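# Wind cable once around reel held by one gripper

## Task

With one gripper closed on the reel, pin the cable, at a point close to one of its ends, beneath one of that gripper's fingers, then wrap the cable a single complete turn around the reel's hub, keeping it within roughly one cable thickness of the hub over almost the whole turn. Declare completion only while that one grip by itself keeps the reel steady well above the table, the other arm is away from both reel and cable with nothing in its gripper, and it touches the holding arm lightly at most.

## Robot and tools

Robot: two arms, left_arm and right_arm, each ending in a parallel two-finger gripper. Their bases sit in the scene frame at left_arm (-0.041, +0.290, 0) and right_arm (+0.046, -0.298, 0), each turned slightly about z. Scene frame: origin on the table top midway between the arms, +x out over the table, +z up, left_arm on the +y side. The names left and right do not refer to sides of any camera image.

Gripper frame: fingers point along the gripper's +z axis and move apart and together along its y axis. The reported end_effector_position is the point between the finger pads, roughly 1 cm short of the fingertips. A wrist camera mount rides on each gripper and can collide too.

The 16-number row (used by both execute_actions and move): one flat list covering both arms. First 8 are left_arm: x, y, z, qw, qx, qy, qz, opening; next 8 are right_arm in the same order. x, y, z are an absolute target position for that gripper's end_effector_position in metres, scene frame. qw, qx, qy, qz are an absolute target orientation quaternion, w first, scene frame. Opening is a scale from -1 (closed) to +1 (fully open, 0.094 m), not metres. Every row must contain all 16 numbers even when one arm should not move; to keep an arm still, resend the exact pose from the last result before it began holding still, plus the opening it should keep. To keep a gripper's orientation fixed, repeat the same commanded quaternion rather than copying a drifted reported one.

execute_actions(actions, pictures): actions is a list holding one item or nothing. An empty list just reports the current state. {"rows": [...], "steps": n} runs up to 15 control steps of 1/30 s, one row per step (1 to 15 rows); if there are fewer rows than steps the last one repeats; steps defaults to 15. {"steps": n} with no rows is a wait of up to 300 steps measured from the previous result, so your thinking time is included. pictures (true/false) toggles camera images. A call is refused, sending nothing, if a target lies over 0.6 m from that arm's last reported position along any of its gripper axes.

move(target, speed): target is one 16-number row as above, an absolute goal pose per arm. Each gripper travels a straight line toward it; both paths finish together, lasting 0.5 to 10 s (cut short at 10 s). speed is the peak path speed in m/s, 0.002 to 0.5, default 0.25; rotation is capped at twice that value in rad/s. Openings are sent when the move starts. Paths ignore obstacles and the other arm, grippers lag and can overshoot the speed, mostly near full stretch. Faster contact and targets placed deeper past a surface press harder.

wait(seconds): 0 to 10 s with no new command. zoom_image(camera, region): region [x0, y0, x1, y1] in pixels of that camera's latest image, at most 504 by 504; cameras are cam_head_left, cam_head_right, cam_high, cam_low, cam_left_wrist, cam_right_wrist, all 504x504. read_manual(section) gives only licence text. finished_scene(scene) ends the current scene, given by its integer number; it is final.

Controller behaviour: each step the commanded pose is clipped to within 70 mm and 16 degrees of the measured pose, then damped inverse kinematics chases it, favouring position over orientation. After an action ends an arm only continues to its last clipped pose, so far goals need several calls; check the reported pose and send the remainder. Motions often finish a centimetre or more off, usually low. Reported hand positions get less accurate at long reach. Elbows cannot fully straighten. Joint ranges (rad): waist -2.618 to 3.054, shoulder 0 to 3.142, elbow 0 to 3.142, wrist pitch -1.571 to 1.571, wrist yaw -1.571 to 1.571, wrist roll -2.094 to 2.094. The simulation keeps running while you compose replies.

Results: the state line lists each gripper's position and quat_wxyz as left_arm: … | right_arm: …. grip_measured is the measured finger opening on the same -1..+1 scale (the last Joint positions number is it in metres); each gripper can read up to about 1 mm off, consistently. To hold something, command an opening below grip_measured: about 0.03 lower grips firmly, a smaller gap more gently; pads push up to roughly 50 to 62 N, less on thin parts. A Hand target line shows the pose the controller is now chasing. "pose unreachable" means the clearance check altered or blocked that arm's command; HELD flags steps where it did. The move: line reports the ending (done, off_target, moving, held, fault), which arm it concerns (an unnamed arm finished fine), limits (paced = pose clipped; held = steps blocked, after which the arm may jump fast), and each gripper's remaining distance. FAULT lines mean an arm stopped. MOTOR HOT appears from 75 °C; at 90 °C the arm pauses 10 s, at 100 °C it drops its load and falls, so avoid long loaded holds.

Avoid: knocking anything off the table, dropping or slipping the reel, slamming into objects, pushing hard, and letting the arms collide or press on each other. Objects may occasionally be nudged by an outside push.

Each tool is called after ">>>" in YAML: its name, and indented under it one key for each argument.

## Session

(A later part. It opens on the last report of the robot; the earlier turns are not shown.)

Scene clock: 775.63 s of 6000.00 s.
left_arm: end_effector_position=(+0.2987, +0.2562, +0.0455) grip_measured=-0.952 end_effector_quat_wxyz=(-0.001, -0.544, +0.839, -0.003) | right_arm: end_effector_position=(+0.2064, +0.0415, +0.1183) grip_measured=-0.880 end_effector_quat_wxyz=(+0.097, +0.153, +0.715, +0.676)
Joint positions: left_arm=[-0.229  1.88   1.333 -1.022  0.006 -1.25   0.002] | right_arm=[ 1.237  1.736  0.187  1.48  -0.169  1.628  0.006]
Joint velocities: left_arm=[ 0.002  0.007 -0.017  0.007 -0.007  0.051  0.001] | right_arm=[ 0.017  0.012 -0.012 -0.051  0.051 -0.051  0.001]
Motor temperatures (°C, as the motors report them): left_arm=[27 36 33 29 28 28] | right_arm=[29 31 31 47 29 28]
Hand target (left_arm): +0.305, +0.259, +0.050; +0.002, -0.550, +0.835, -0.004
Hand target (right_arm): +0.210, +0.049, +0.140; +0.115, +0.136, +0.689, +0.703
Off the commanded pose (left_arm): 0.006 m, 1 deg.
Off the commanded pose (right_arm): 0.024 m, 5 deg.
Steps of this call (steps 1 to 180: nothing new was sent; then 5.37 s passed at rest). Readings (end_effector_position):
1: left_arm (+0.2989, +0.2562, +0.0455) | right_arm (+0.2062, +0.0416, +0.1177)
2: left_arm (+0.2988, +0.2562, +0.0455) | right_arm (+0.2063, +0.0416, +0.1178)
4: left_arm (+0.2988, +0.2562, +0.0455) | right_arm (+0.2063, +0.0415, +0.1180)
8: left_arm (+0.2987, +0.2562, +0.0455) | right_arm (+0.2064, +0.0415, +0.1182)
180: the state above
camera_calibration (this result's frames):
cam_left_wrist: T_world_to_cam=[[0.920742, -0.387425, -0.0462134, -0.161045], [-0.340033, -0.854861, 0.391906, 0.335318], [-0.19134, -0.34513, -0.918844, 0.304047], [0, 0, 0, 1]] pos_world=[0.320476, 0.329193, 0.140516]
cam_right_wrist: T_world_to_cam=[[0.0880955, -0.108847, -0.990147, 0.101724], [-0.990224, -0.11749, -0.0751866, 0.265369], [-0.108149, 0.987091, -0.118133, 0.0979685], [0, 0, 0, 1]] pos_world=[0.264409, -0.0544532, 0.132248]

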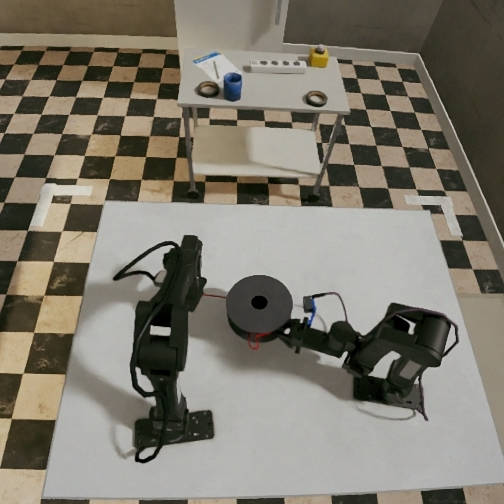

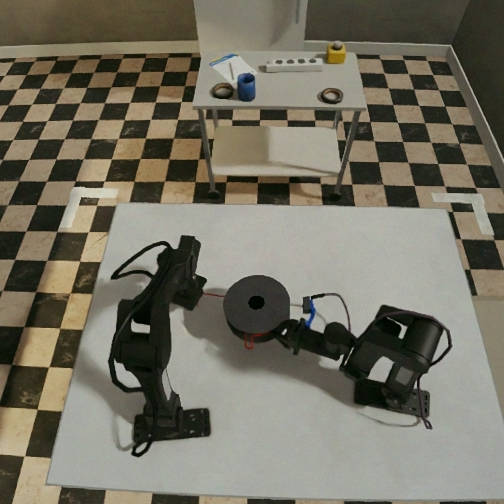

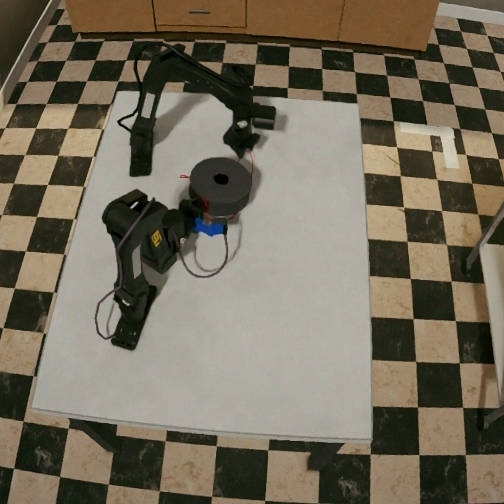

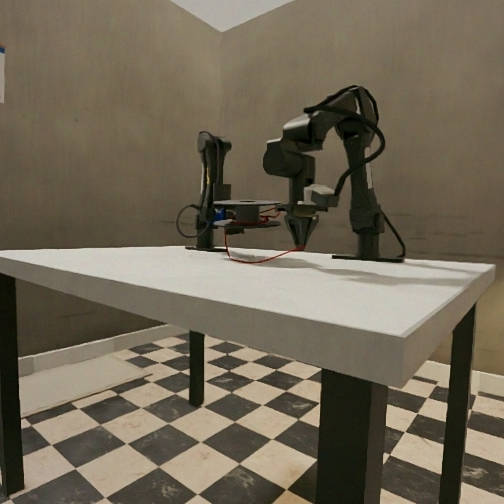

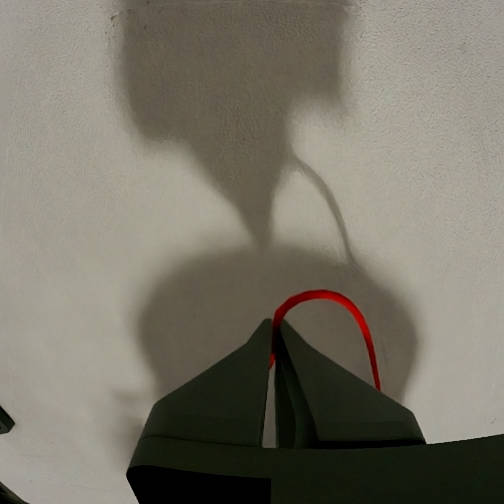

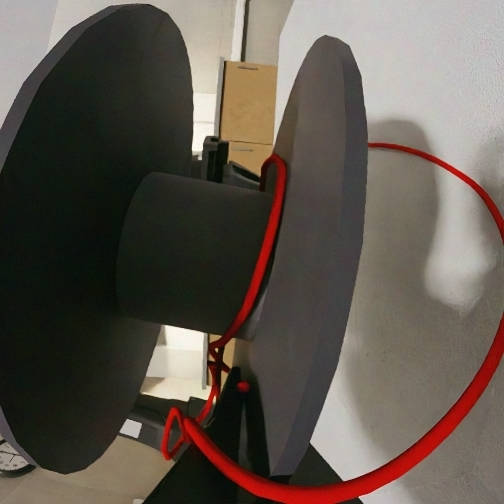

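>>> move:
  target: [0.42,0.24,0.10,0,-0.6,0.8,0,0.195,0.06,0.12,0.12,0.13,0.696,0.696,-1]

>>> move:
  target: [0.42,0.23,0.10,0,-0.6,0.8,0,-1,0.195,0.06,0.125,0.12,0.13,0.696,0.696,-1]

>>> move:
  target: [0.45,0.05,0.15,-0.08,-0.6,0.78,-0.15,-1,0.195,0.06,0.125,0.12,0.13,0.696,0.696,-1]

>>> move:
  target: [0.36,-0.06,0.16,-0.08,-0.6,0.76,-0.2,-1,0.195,0.06,0.125,0.12,0.13,0.696,0.696,-1]

>>> move:
  target: [0.26,-0.08,0.19,-0.15,-0.6,0.76,-0.2,-1,0.195,0.06,0.125,0.12,0.13,0.696,0.696,-1]

>>> move:
  target: [0.18,-0.045,0.195,-0.15,-0.52,0.83,-0.12,-1,0.195,0.06,0.125,0.12,0.13,0.696,0.696,-1]

>>> move:
  target: [0.105,0.02,0.185,-0.1,-0.48,0.87,-0.05,-1,0.195,0.06,0.125,0.12,0.13,0.696,0.696,-1]


Scene clock: 784.40 s of 6000.00 s.
left_arm: end_effector_position=(+0.4170, +0.2306, +0.0942) grip_measured=-0.952 end_effector_quat_wxyz=(-0.004, -0.601, +0.800, -0.000) | right_arm: end_effector_position=(+0.1912, +0.0497, +0.1037) grip_measured=-0.880 end_effector_quat_wxyz=(+0.102, +0.147, +0.725, +0.665)
Joint positions: left_arm=[-0.259  2.402  2.345 -1.52   0.006 -1.417  0.002] | right_arm=[ 1.323  1.808  0.187  1.525 -0.084  1.611  0.006]
Joint velocities: left_arm=[-0.022  0.007  0.017 -0.007 -0.037  0.037 -0.001] | right_arm=[ 0.007  0.012 -0.012 -0.022 -0.037  0.081 -0.   ]
Motor temperatures (°C, as the motors report them): left_arm=[27 36 33 29 28 28] | right_arm=[29 31 30 47 29 28]
Hand target (left_arm): +0.418, +0.228, +0.099; +0.000, -0.600, +0.800, -0.000
Hand target (right_arm): +0.194, +0.059, +0.125; +0.119, +0.133, +0.699, +0.693
Off the commanded pose (left_arm): 0.007 m, 0 deg.
Off the commanded pose (right_arm): 0.024 m, 6 deg.
joint sent to its limit (right arm) — the command would take joint 4 (wrist pitch) past its upper limit, so that joint was sent only as far as its limit.
After step 180, 1.37 s passed at rest.
move: off_target (right_arm)
camera_calibration (this result's frames):
cam_left_wrist: T_world_to_cam=[[0.964695, -0.257695, -0.0543781, -0.325071], [-0.216554, -0.893632, 0.393098, 0.291849], [-0.149894, -0.367444, -0.917887, 0.350307], [0, 0, 0, 1]] pos_world=[0.429304, 0.305755, 0.18914]
cam_right_wrist: T_world_to_cam=[[0.0982829, -0.141054, -0.985111, 0.0886668], [-0.989147, -0.122489, -0.0811469, 0.250861], [-0.109219, 0.982395, -0.151562, 0.0904198], [0, 0, 0, 1]] pos_world=[0.2493, -0.0455934, 0.121407]

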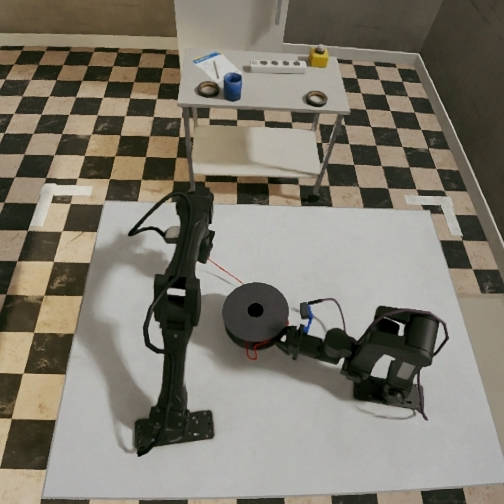

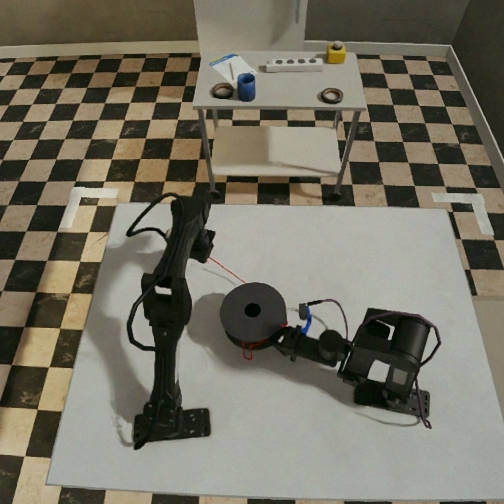

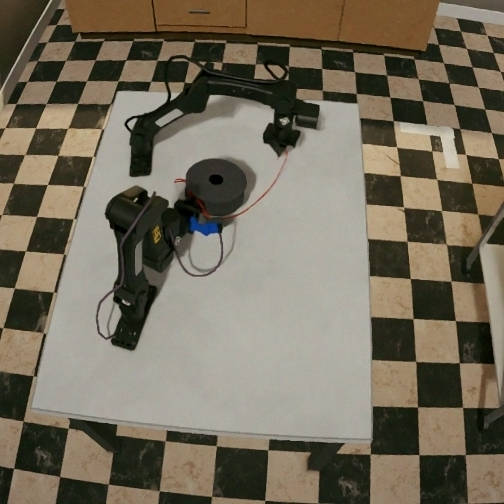

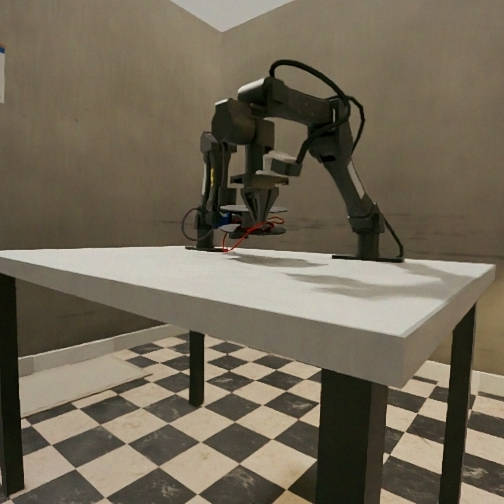

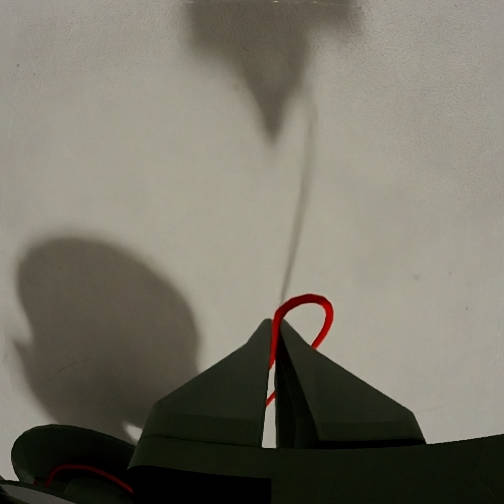

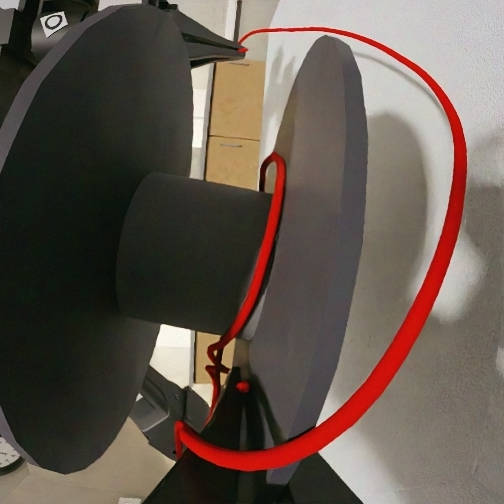

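Scene clock: 785.77 s of 6000.00 s.
left_arm: end_effector_position=(+0.4392, +0.0515, +0.1433) grip_measured=-0.952 end_effector_quat_wxyz=(-0.056, -0.601, +0.774, -0.190) | right_arm: end_effector_position=(+0.1913, +0.0497, +0.1037) grip_measured=-0.880 end_effector_quat_wxyz=(+0.103, +0.147, +0.726, +0.664)
Joint positions: left_arm=[-0.497  2.594  2.846 -1.546  0.291 -1.729  0.002] | right_arm=[ 1.323  1.808  0.187  1.525 -0.083  1.608  0.006]
Joint velocities: left_arm=[-0.002  0.022  0.012  0.051 -0.037 -0.022  0.001] | right_arm=[ 0.002  0.007  0.002  0.066 -0.037 -0.007 -0.   ]
Motor temperatures (°C, as the motors report them): left_arm=[27 36 33 29 28 28] | right_arm=[29 31 30 47 29 28]
Hand target (left_arm): +0.445, +0.050, +0.150; -0.051, -0.601, +0.770, -0.206
Hand target (right_arm): +0.194, +0.058, +0.125; +0.120, +0.132, +0.699, +0.692
Off the commanded pose (left_arm): 0.013 m, 5 deg.
Off the commanded pose (right_arm): 0.024 m, 6 deg.
elbow stopped short (left arm): the move would have taken joint 3 (elbow) straighter than the controller allows; a more bent joint 3 avoids this.
joint sent to its limit (right arm) — the command would take joint 4 (wrist pitch) past its upper limit, so that joint was sent only as far as its limit.
move: off_target (left_arm, right_arm)
camera_calibration (this result's frames):
cam_left_wrist: T_world_to_cam=[[0.963873, -0.202352, 0.17321, -0.425113], [-0.26616, -0.706445, 0.655815, 0.0918656], [-0.0103417, -0.678225, -0.734782, 0.261425], [0, 0, 0, 1]] pos_world=[0.43691, 0.15618, 0.205477]
cam_right_wrist: T_world_to_cam=[[0.100734, -0.142039, -0.984722, 0.0881863], [-0.988998, -0.122069, -0.0835634, 0.251183], [-0.108334, 0.982305, -0.152773, 0.0904406], [0, 0, 0, 1]] pos_world=[0.249334, -0.0456528, 0.121646]

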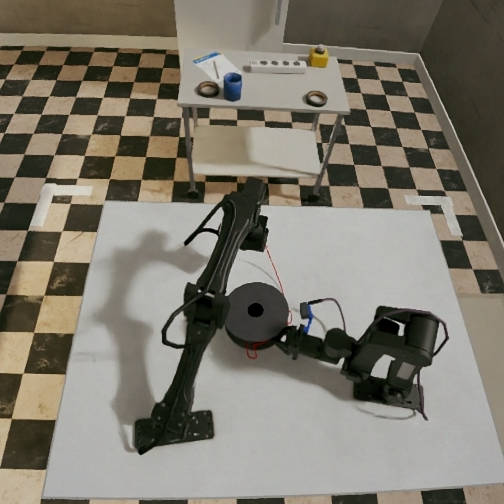

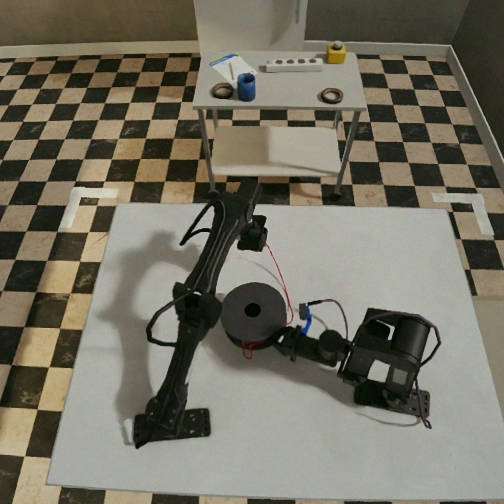

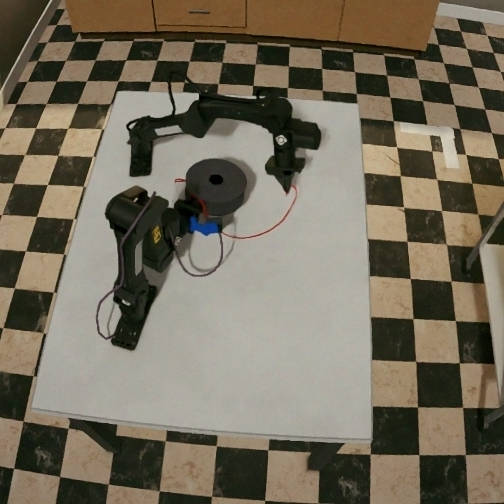

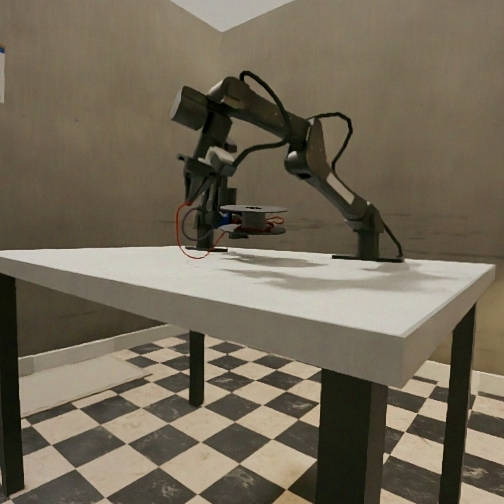

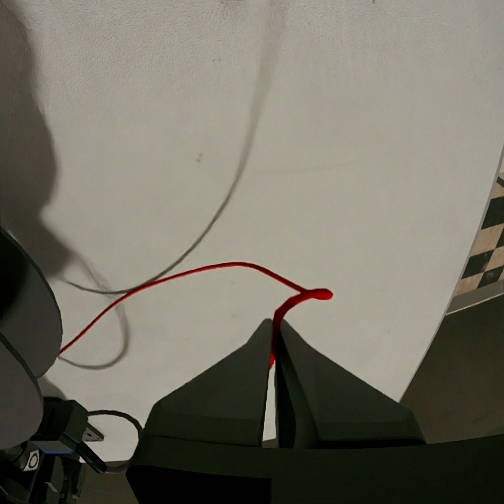

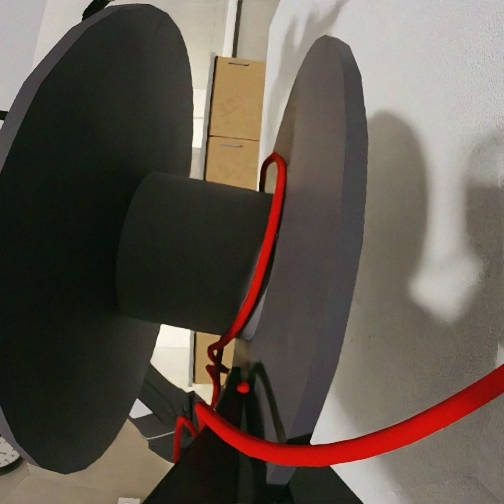

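Scene clock: 787.33 s of 6000.00 s.
left_arm: end_effector_position=(+0.3558, -0.0635, +0.1491) grip_measured=-0.952 end_effector_quat_wxyz=(-0.087, -0.602, +0.771, -0.189) | right_arm: end_effector_position=(+0.1913, +0.0497, +0.1037) grip_measured=-0.880 end_effector_quat_wxyz=(+0.103, +0.147, +0.725, +0.664)
Joint positions: left_arm=[-0.772  2.38   2.452 -1.314  0.265 -2.011  0.002] | right_arm=[ 1.323  1.808  0.187  1.525 -0.083  1.609  0.006]
Joint velocities: left_arm=[-0.002 -0.012 -0.012  0.007  0.037 -0.022 -0.001] | right_arm=[ 0.002  0.012  0.017 -0.022 -0.022  0.007 -0.001]
Motor temperatures (°C, as the motors report them): left_arm=[27 37 33 29 28 28] | right_arm=[29 31 30 47 29 28]
Hand target (left_arm): +0.358, -0.059, +0.160; -0.081, -0.605, +0.767, -0.199
Hand target (right_arm): +0.194, +0.058, +0.125; +0.119, +0.132, +0.699, +0.692
Off the commanded pose (left_arm): 0.012 m, 2 deg.
Off the commanded pose (right_arm): 0.024 m, 6 deg.
joint sent to its limit (right arm) — the command would take joint 4 (wrist pitch) past its upper limit, so that joint was sent only as far as its limit.
move: off_target (left_arm, right_arm)
camera_calibration (this result's frames):
cam_left_wrist: T_world_to_cam=[[0.96988, -0.204428, 0.132444, -0.365153], [-0.237976, -0.679273, 0.69423, -0.0294035], [-0.0519543, -0.704839, -0.707463, 0.195886], [0, 0, 0, 1]] pos_world=[0.357334, 0.0434474, 0.207357]
cam_right_wrist: T_world_to_cam=[[0.100378, -0.141914, -0.984777, 0.0882538], [-0.989032, -0.122021, -0.0832271, 0.251152], [-0.108353, 0.98233, -0.152605, 0.0904256], [0, 0, 0, 1]] pos_world=[0.249337, -0.0456573, 0.121612]

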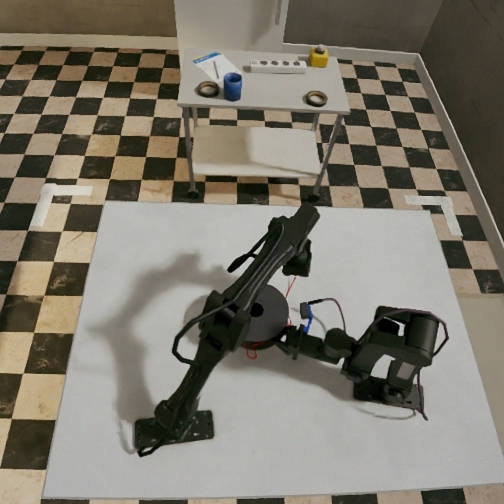

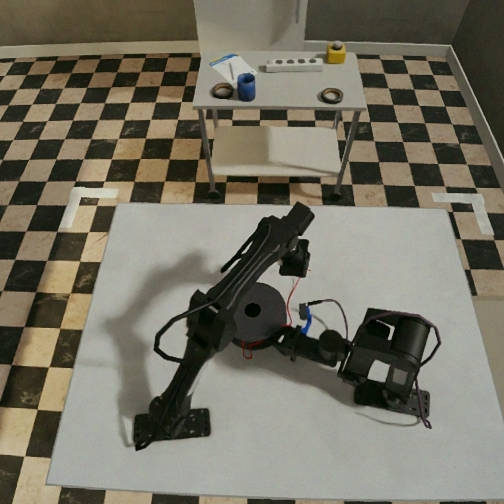

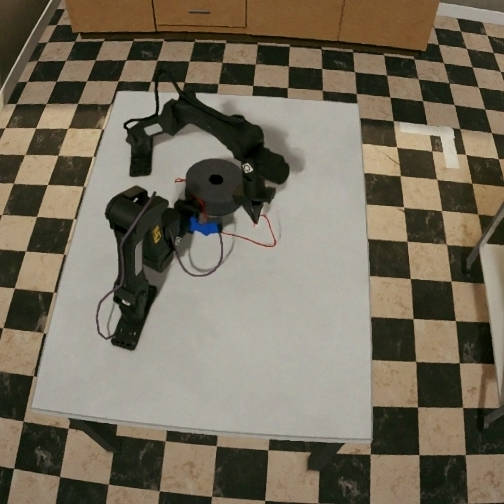

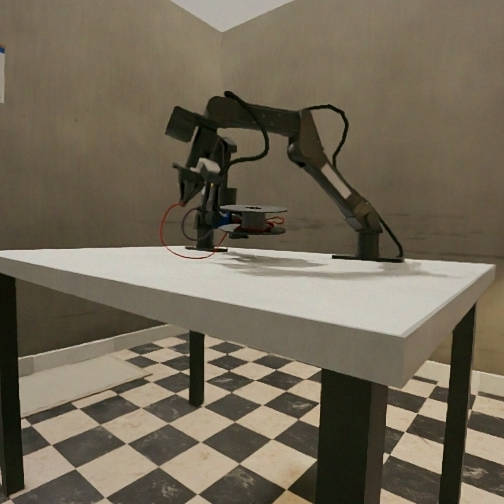

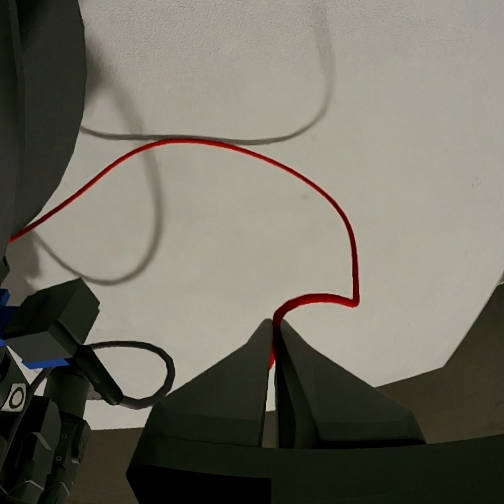

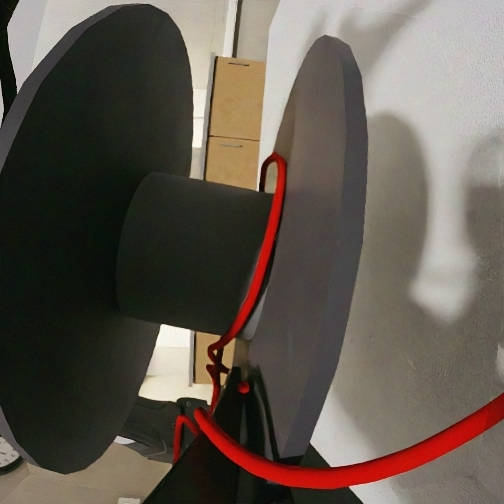

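Scene clock: 788.33 s of 6000.00 s.
left_arm: end_effector_position=(+0.2614, -0.0790, +0.1876) grip_measured=-0.952 end_effector_quat_wxyz=(-0.152, -0.578, +0.779, -0.190) | right_arm: end_effector_position=(+0.1913, +0.0497, +0.1037) grip_measured=-0.880 end_effector_quat_wxyz=(+0.103, +0.147, +0.725, +0.664)
Joint positions: left_arm=[-0.883  2.085  2.096 -1.243  0.364 -2.093  0.002] | right_arm=[ 1.323  1.808  0.187  1.525 -0.083  1.609  0.006]
Joint velocities: left_arm=[-0.012 -0.012  0.017  0.022 -0.022 -0.022  0.   ] | right_arm=[-0.007 -0.007 -0.017  0.007  0.007 -0.022 -0.001]
Motor temperatures (°C, as the motors report them): left_arm=[27 37 33 29 28 28] | right_arm=[29 31 30 47 29 28]
Hand target (left_arm): +0.260, -0.078, +0.191; -0.156, -0.579, +0.776, -0.195
Hand target (right_arm): +0.194, +0.058, +0.125; +0.119, +0.132, +0.699, +0.692
Off the commanded pose (left_arm): 0.003 m, 4 deg.
Off the commanded pose (right_arm): 0.024 m, 6 deg.
joint sent to its limit (left arm) — the command would take joint 6 (wrist roll) past its lower limit, so that joint was sent only as far as its limit.
joint sent to its limit (right arm) — the command would take joint 4 (wrist pitch) past its upper limit, so that joint was sent only as far as its limit.
move: off_target (left_arm, right_arm)
camera_calibration (this result's frames):
cam_left_wrist: T_world_to_cam=[[0.962179, -0.264317, 0.0659431, -0.272161], [-0.218466, -0.604063, 0.766408, -0.101833], [-0.162741, -0.751827, -0.638961, 0.219713], [0, 0, 0, 1]] pos_world=[0.275377, 0.0317356, 0.23638]
cam_right_wrist: T_world_to_cam=[[0.100378, -0.141914, -0.984777, 0.0882538], [-0.989032, -0.122021, -0.0832271, 0.251152], [-0.108353, 0.98233, -0.152605, 0.0904256], [0, 0, 0, 1]] pos_world=[0.249337, -0.0456573, 0.121612]

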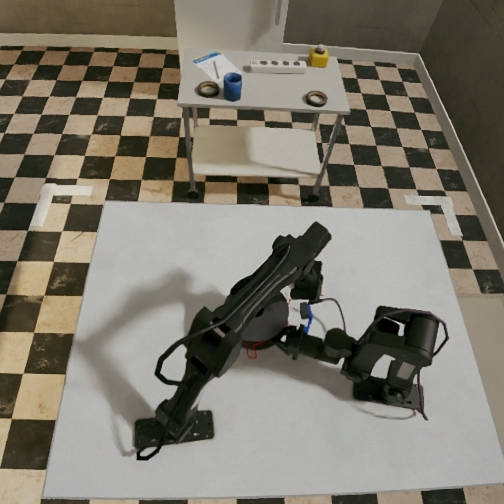

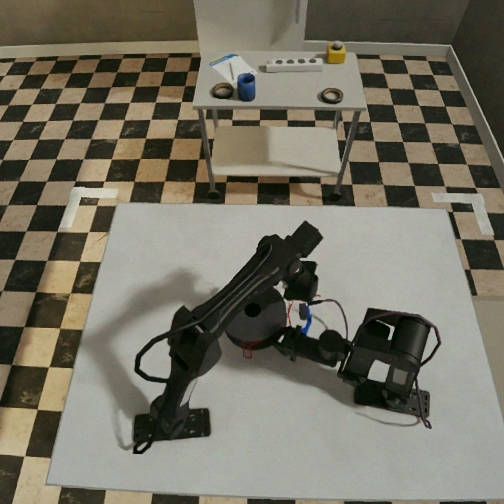

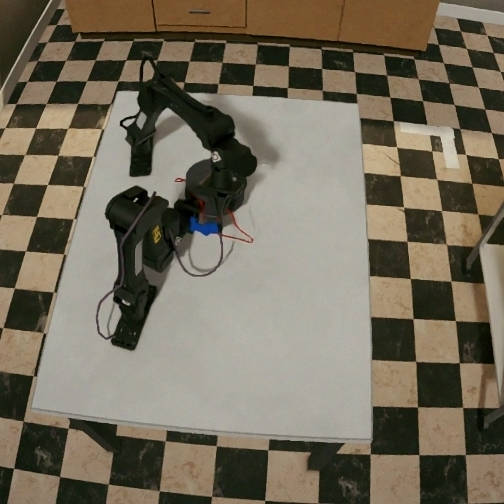

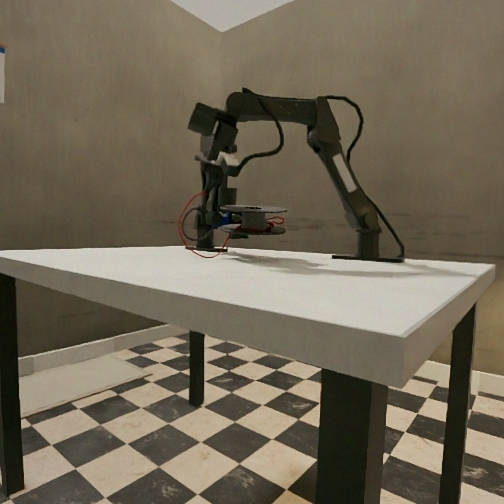

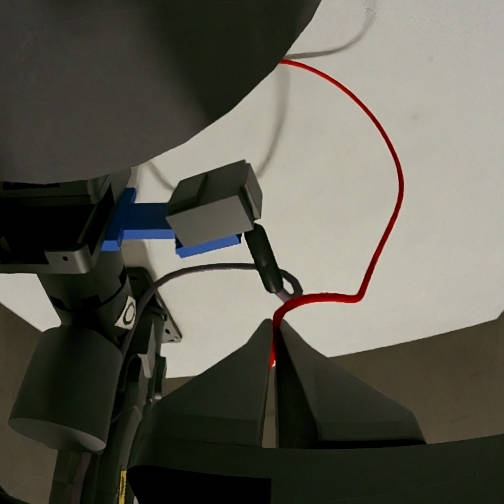

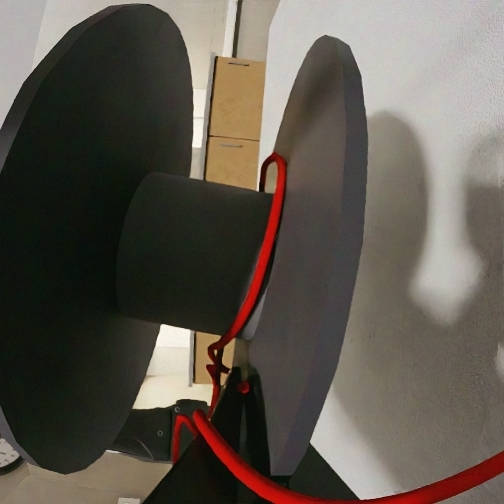

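Scene clock: 789.33 s of 6000.00 s.
left_arm: end_effector_position=(+0.1869, -0.0503, +0.1931) grip_measured=-0.952 end_effector_quat_wxyz=(-0.152, -0.524, +0.828, -0.127) | right_arm: end_effector_position=(+0.1913, +0.0497, +0.1036) grip_measured=-0.880 end_effector_quat_wxyz=(+0.103, +0.147, +0.726, +0.664)
Joint positions: left_arm=[-0.967  1.923  1.921 -1.362  0.342 -2.001  0.002] | right_arm=[ 1.323  1.808  0.187  1.525 -0.083  1.609  0.006]
Joint velocities: left_arm=[ 0.002 -0.007  0.002 -0.066 -0.095 -0.037  0.   ] | right_arm=[-0.012  0.007 -0.017 -0.051  0.037  0.037 -0.   ]
Motor temperatures (°C, as the motors report them): left_arm=[27 37 33 29 28 28] | right_arm=[29 31 30 47 29 28]
Hand target (left_arm): +0.181, -0.044, +0.195; -0.150, -0.522, +0.831, -0.120
Hand target (right_arm): +0.194, +0.058, +0.125; +0.119, +0.132, +0.699, +0.692
Off the commanded pose (left_arm): 0.009 m, 1 deg.
Off the commanded pose (right_arm): 0.024 m, 6 deg.
joint sent to its limit (right arm) — the command would take joint 4 (wrist pitch) past its upper limit, so that joint was sent only as far as its limit.
move: off_target (right_arm)
camera_calibration (this result's frames):
cam_left_wrist: T_world_to_cam=[[0.908353, -0.418185, -0.00395619, -0.177398], [-0.290833, -0.638468, 0.712584, -0.082774], [-0.300518, -0.646127, -0.701576, 0.275797], [0, 0, 0, 1]] pos_world=[0.219948, 0.0511664, 0.251774]
cam_right_wrist: T_world_to_cam=[[0.100219, -0.142254, -0.984744, 0.0882042], [-0.989045, -0.12205, -0.0830253, 0.251123], [-0.108377, 0.982277, -0.152927, 0.0904596], [0, 0, 0, 1]] pos_world=[0.249336, -0.0456594, 0.121542]

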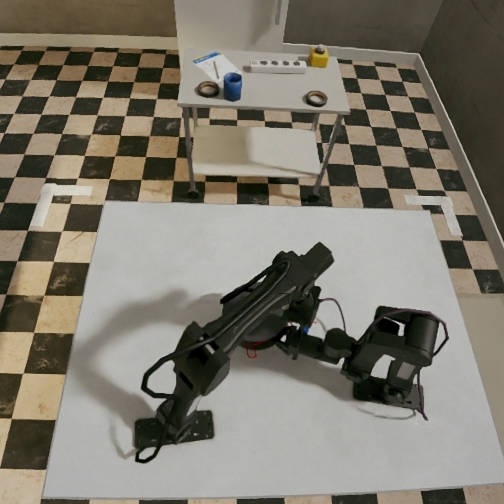

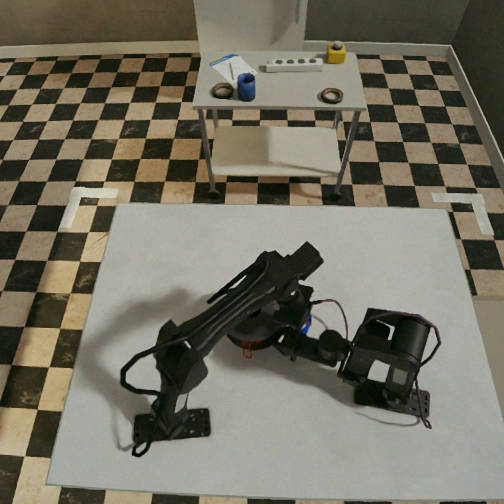

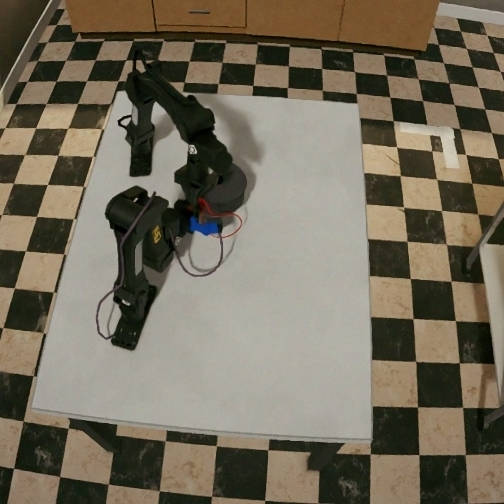

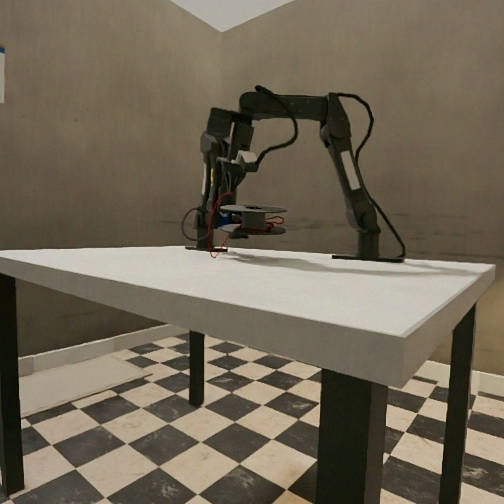

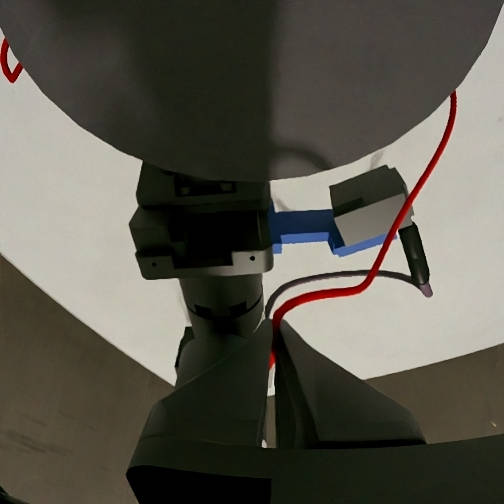

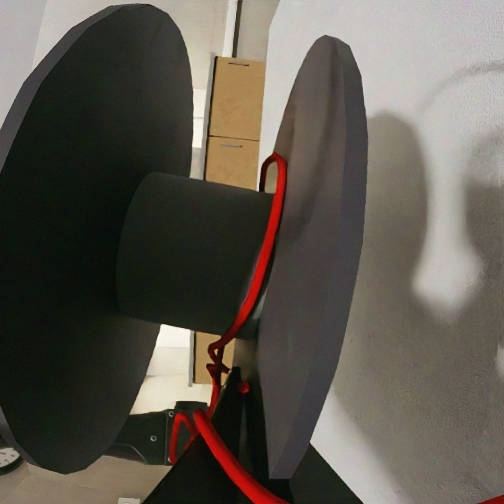

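Scene clock: 790.33 s of 6000.00 s.
left_arm: end_effector_position=(+0.1114, +0.0146, +0.1845) grip_measured=-0.952 end_effector_quat_wxyz=(-0.103, -0.484, +0.867, -0.056) | right_arm: end_effector_position=(+0.1913, +0.0497, +0.1036) grip_measured=-0.880 end_effector_quat_wxyz=(+0.103, +0.147, +0.726, +0.664)
Joint positions: left_arm=[-1.076  1.658  1.602 -1.427  0.219 -1.973  0.002] | right_arm=[ 1.323  1.808  0.187  1.525 -0.083  1.609  0.006]
Joint velocities: left_arm=[-0.007 -0.012 -0.017  0.007 -0.037 -0.037  0.001] | right_arm=[-0.012  0.017  0.002 -0.022 -0.007 -0.095  0.001]
Motor temperatures (°C, as the motors report them): left_arm=[27 37 33 29 28 28] | right_arm=[29 31 30 47 29 28]
Hand target (left_arm): +0.106, +0.021, +0.185; -0.100, -0.481, +0.870, -0.050
Hand target (right_arm): +0.194, +0.058, +0.125; +0.119, +0.132, +0.699, +0.692
Off the commanded pose (left_arm): 0.008 m, 1 deg.
Off the commanded pose (right_arm): 0.024 m, 6 deg.
joint sent to its limit (right arm) — the command would take joint 4 (wrist pitch) past its upper limit, so that joint was sent only as far as its limit.
move: off_target (right_arm)
camera_calibration (this result's frames):
cam_left_wrist: T_world_to_cam=[[0.854085, -0.516976, -0.0572314, -0.0643994], [-0.388519, -0.70725, 0.590636, -0.0227716], [-0.345822, -0.482218, -0.804906, 0.310702], [0, 0, 0, 1]] pos_world=[0.153603, 0.100428, 0.25985]
cam_right_wrist: T_world_to_cam=[[0.100219, -0.142254, -0.984744, 0.0882042], [-0.989045, -0.12205, -0.0830253, 0.251123], [-0.108377, 0.982277, -0.152927, 0.0904596], [0, 0, 0, 1]] pos_world=[0.249336, -0.0456594, 0.121542]

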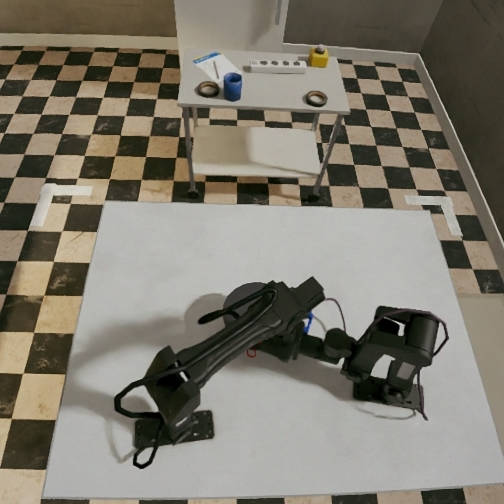

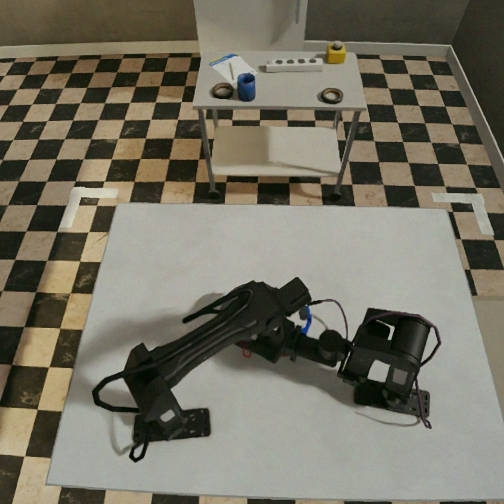

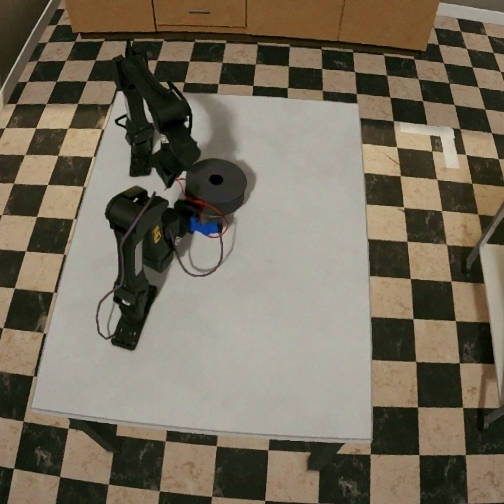

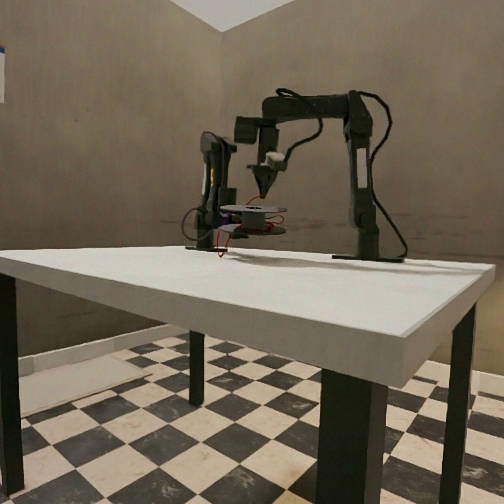

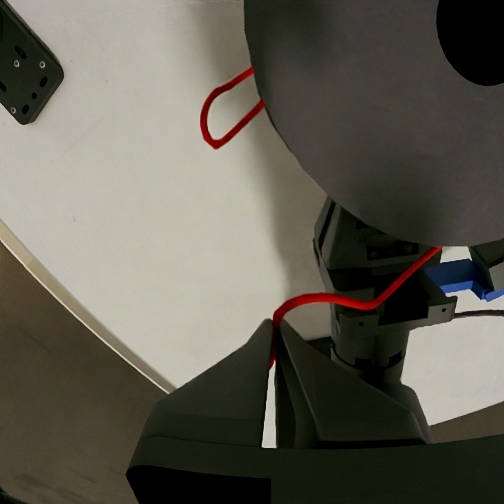

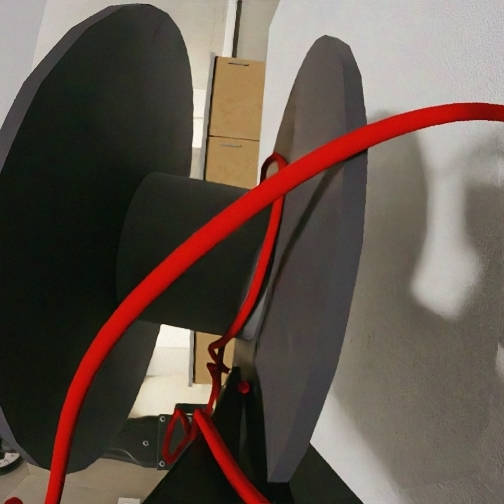

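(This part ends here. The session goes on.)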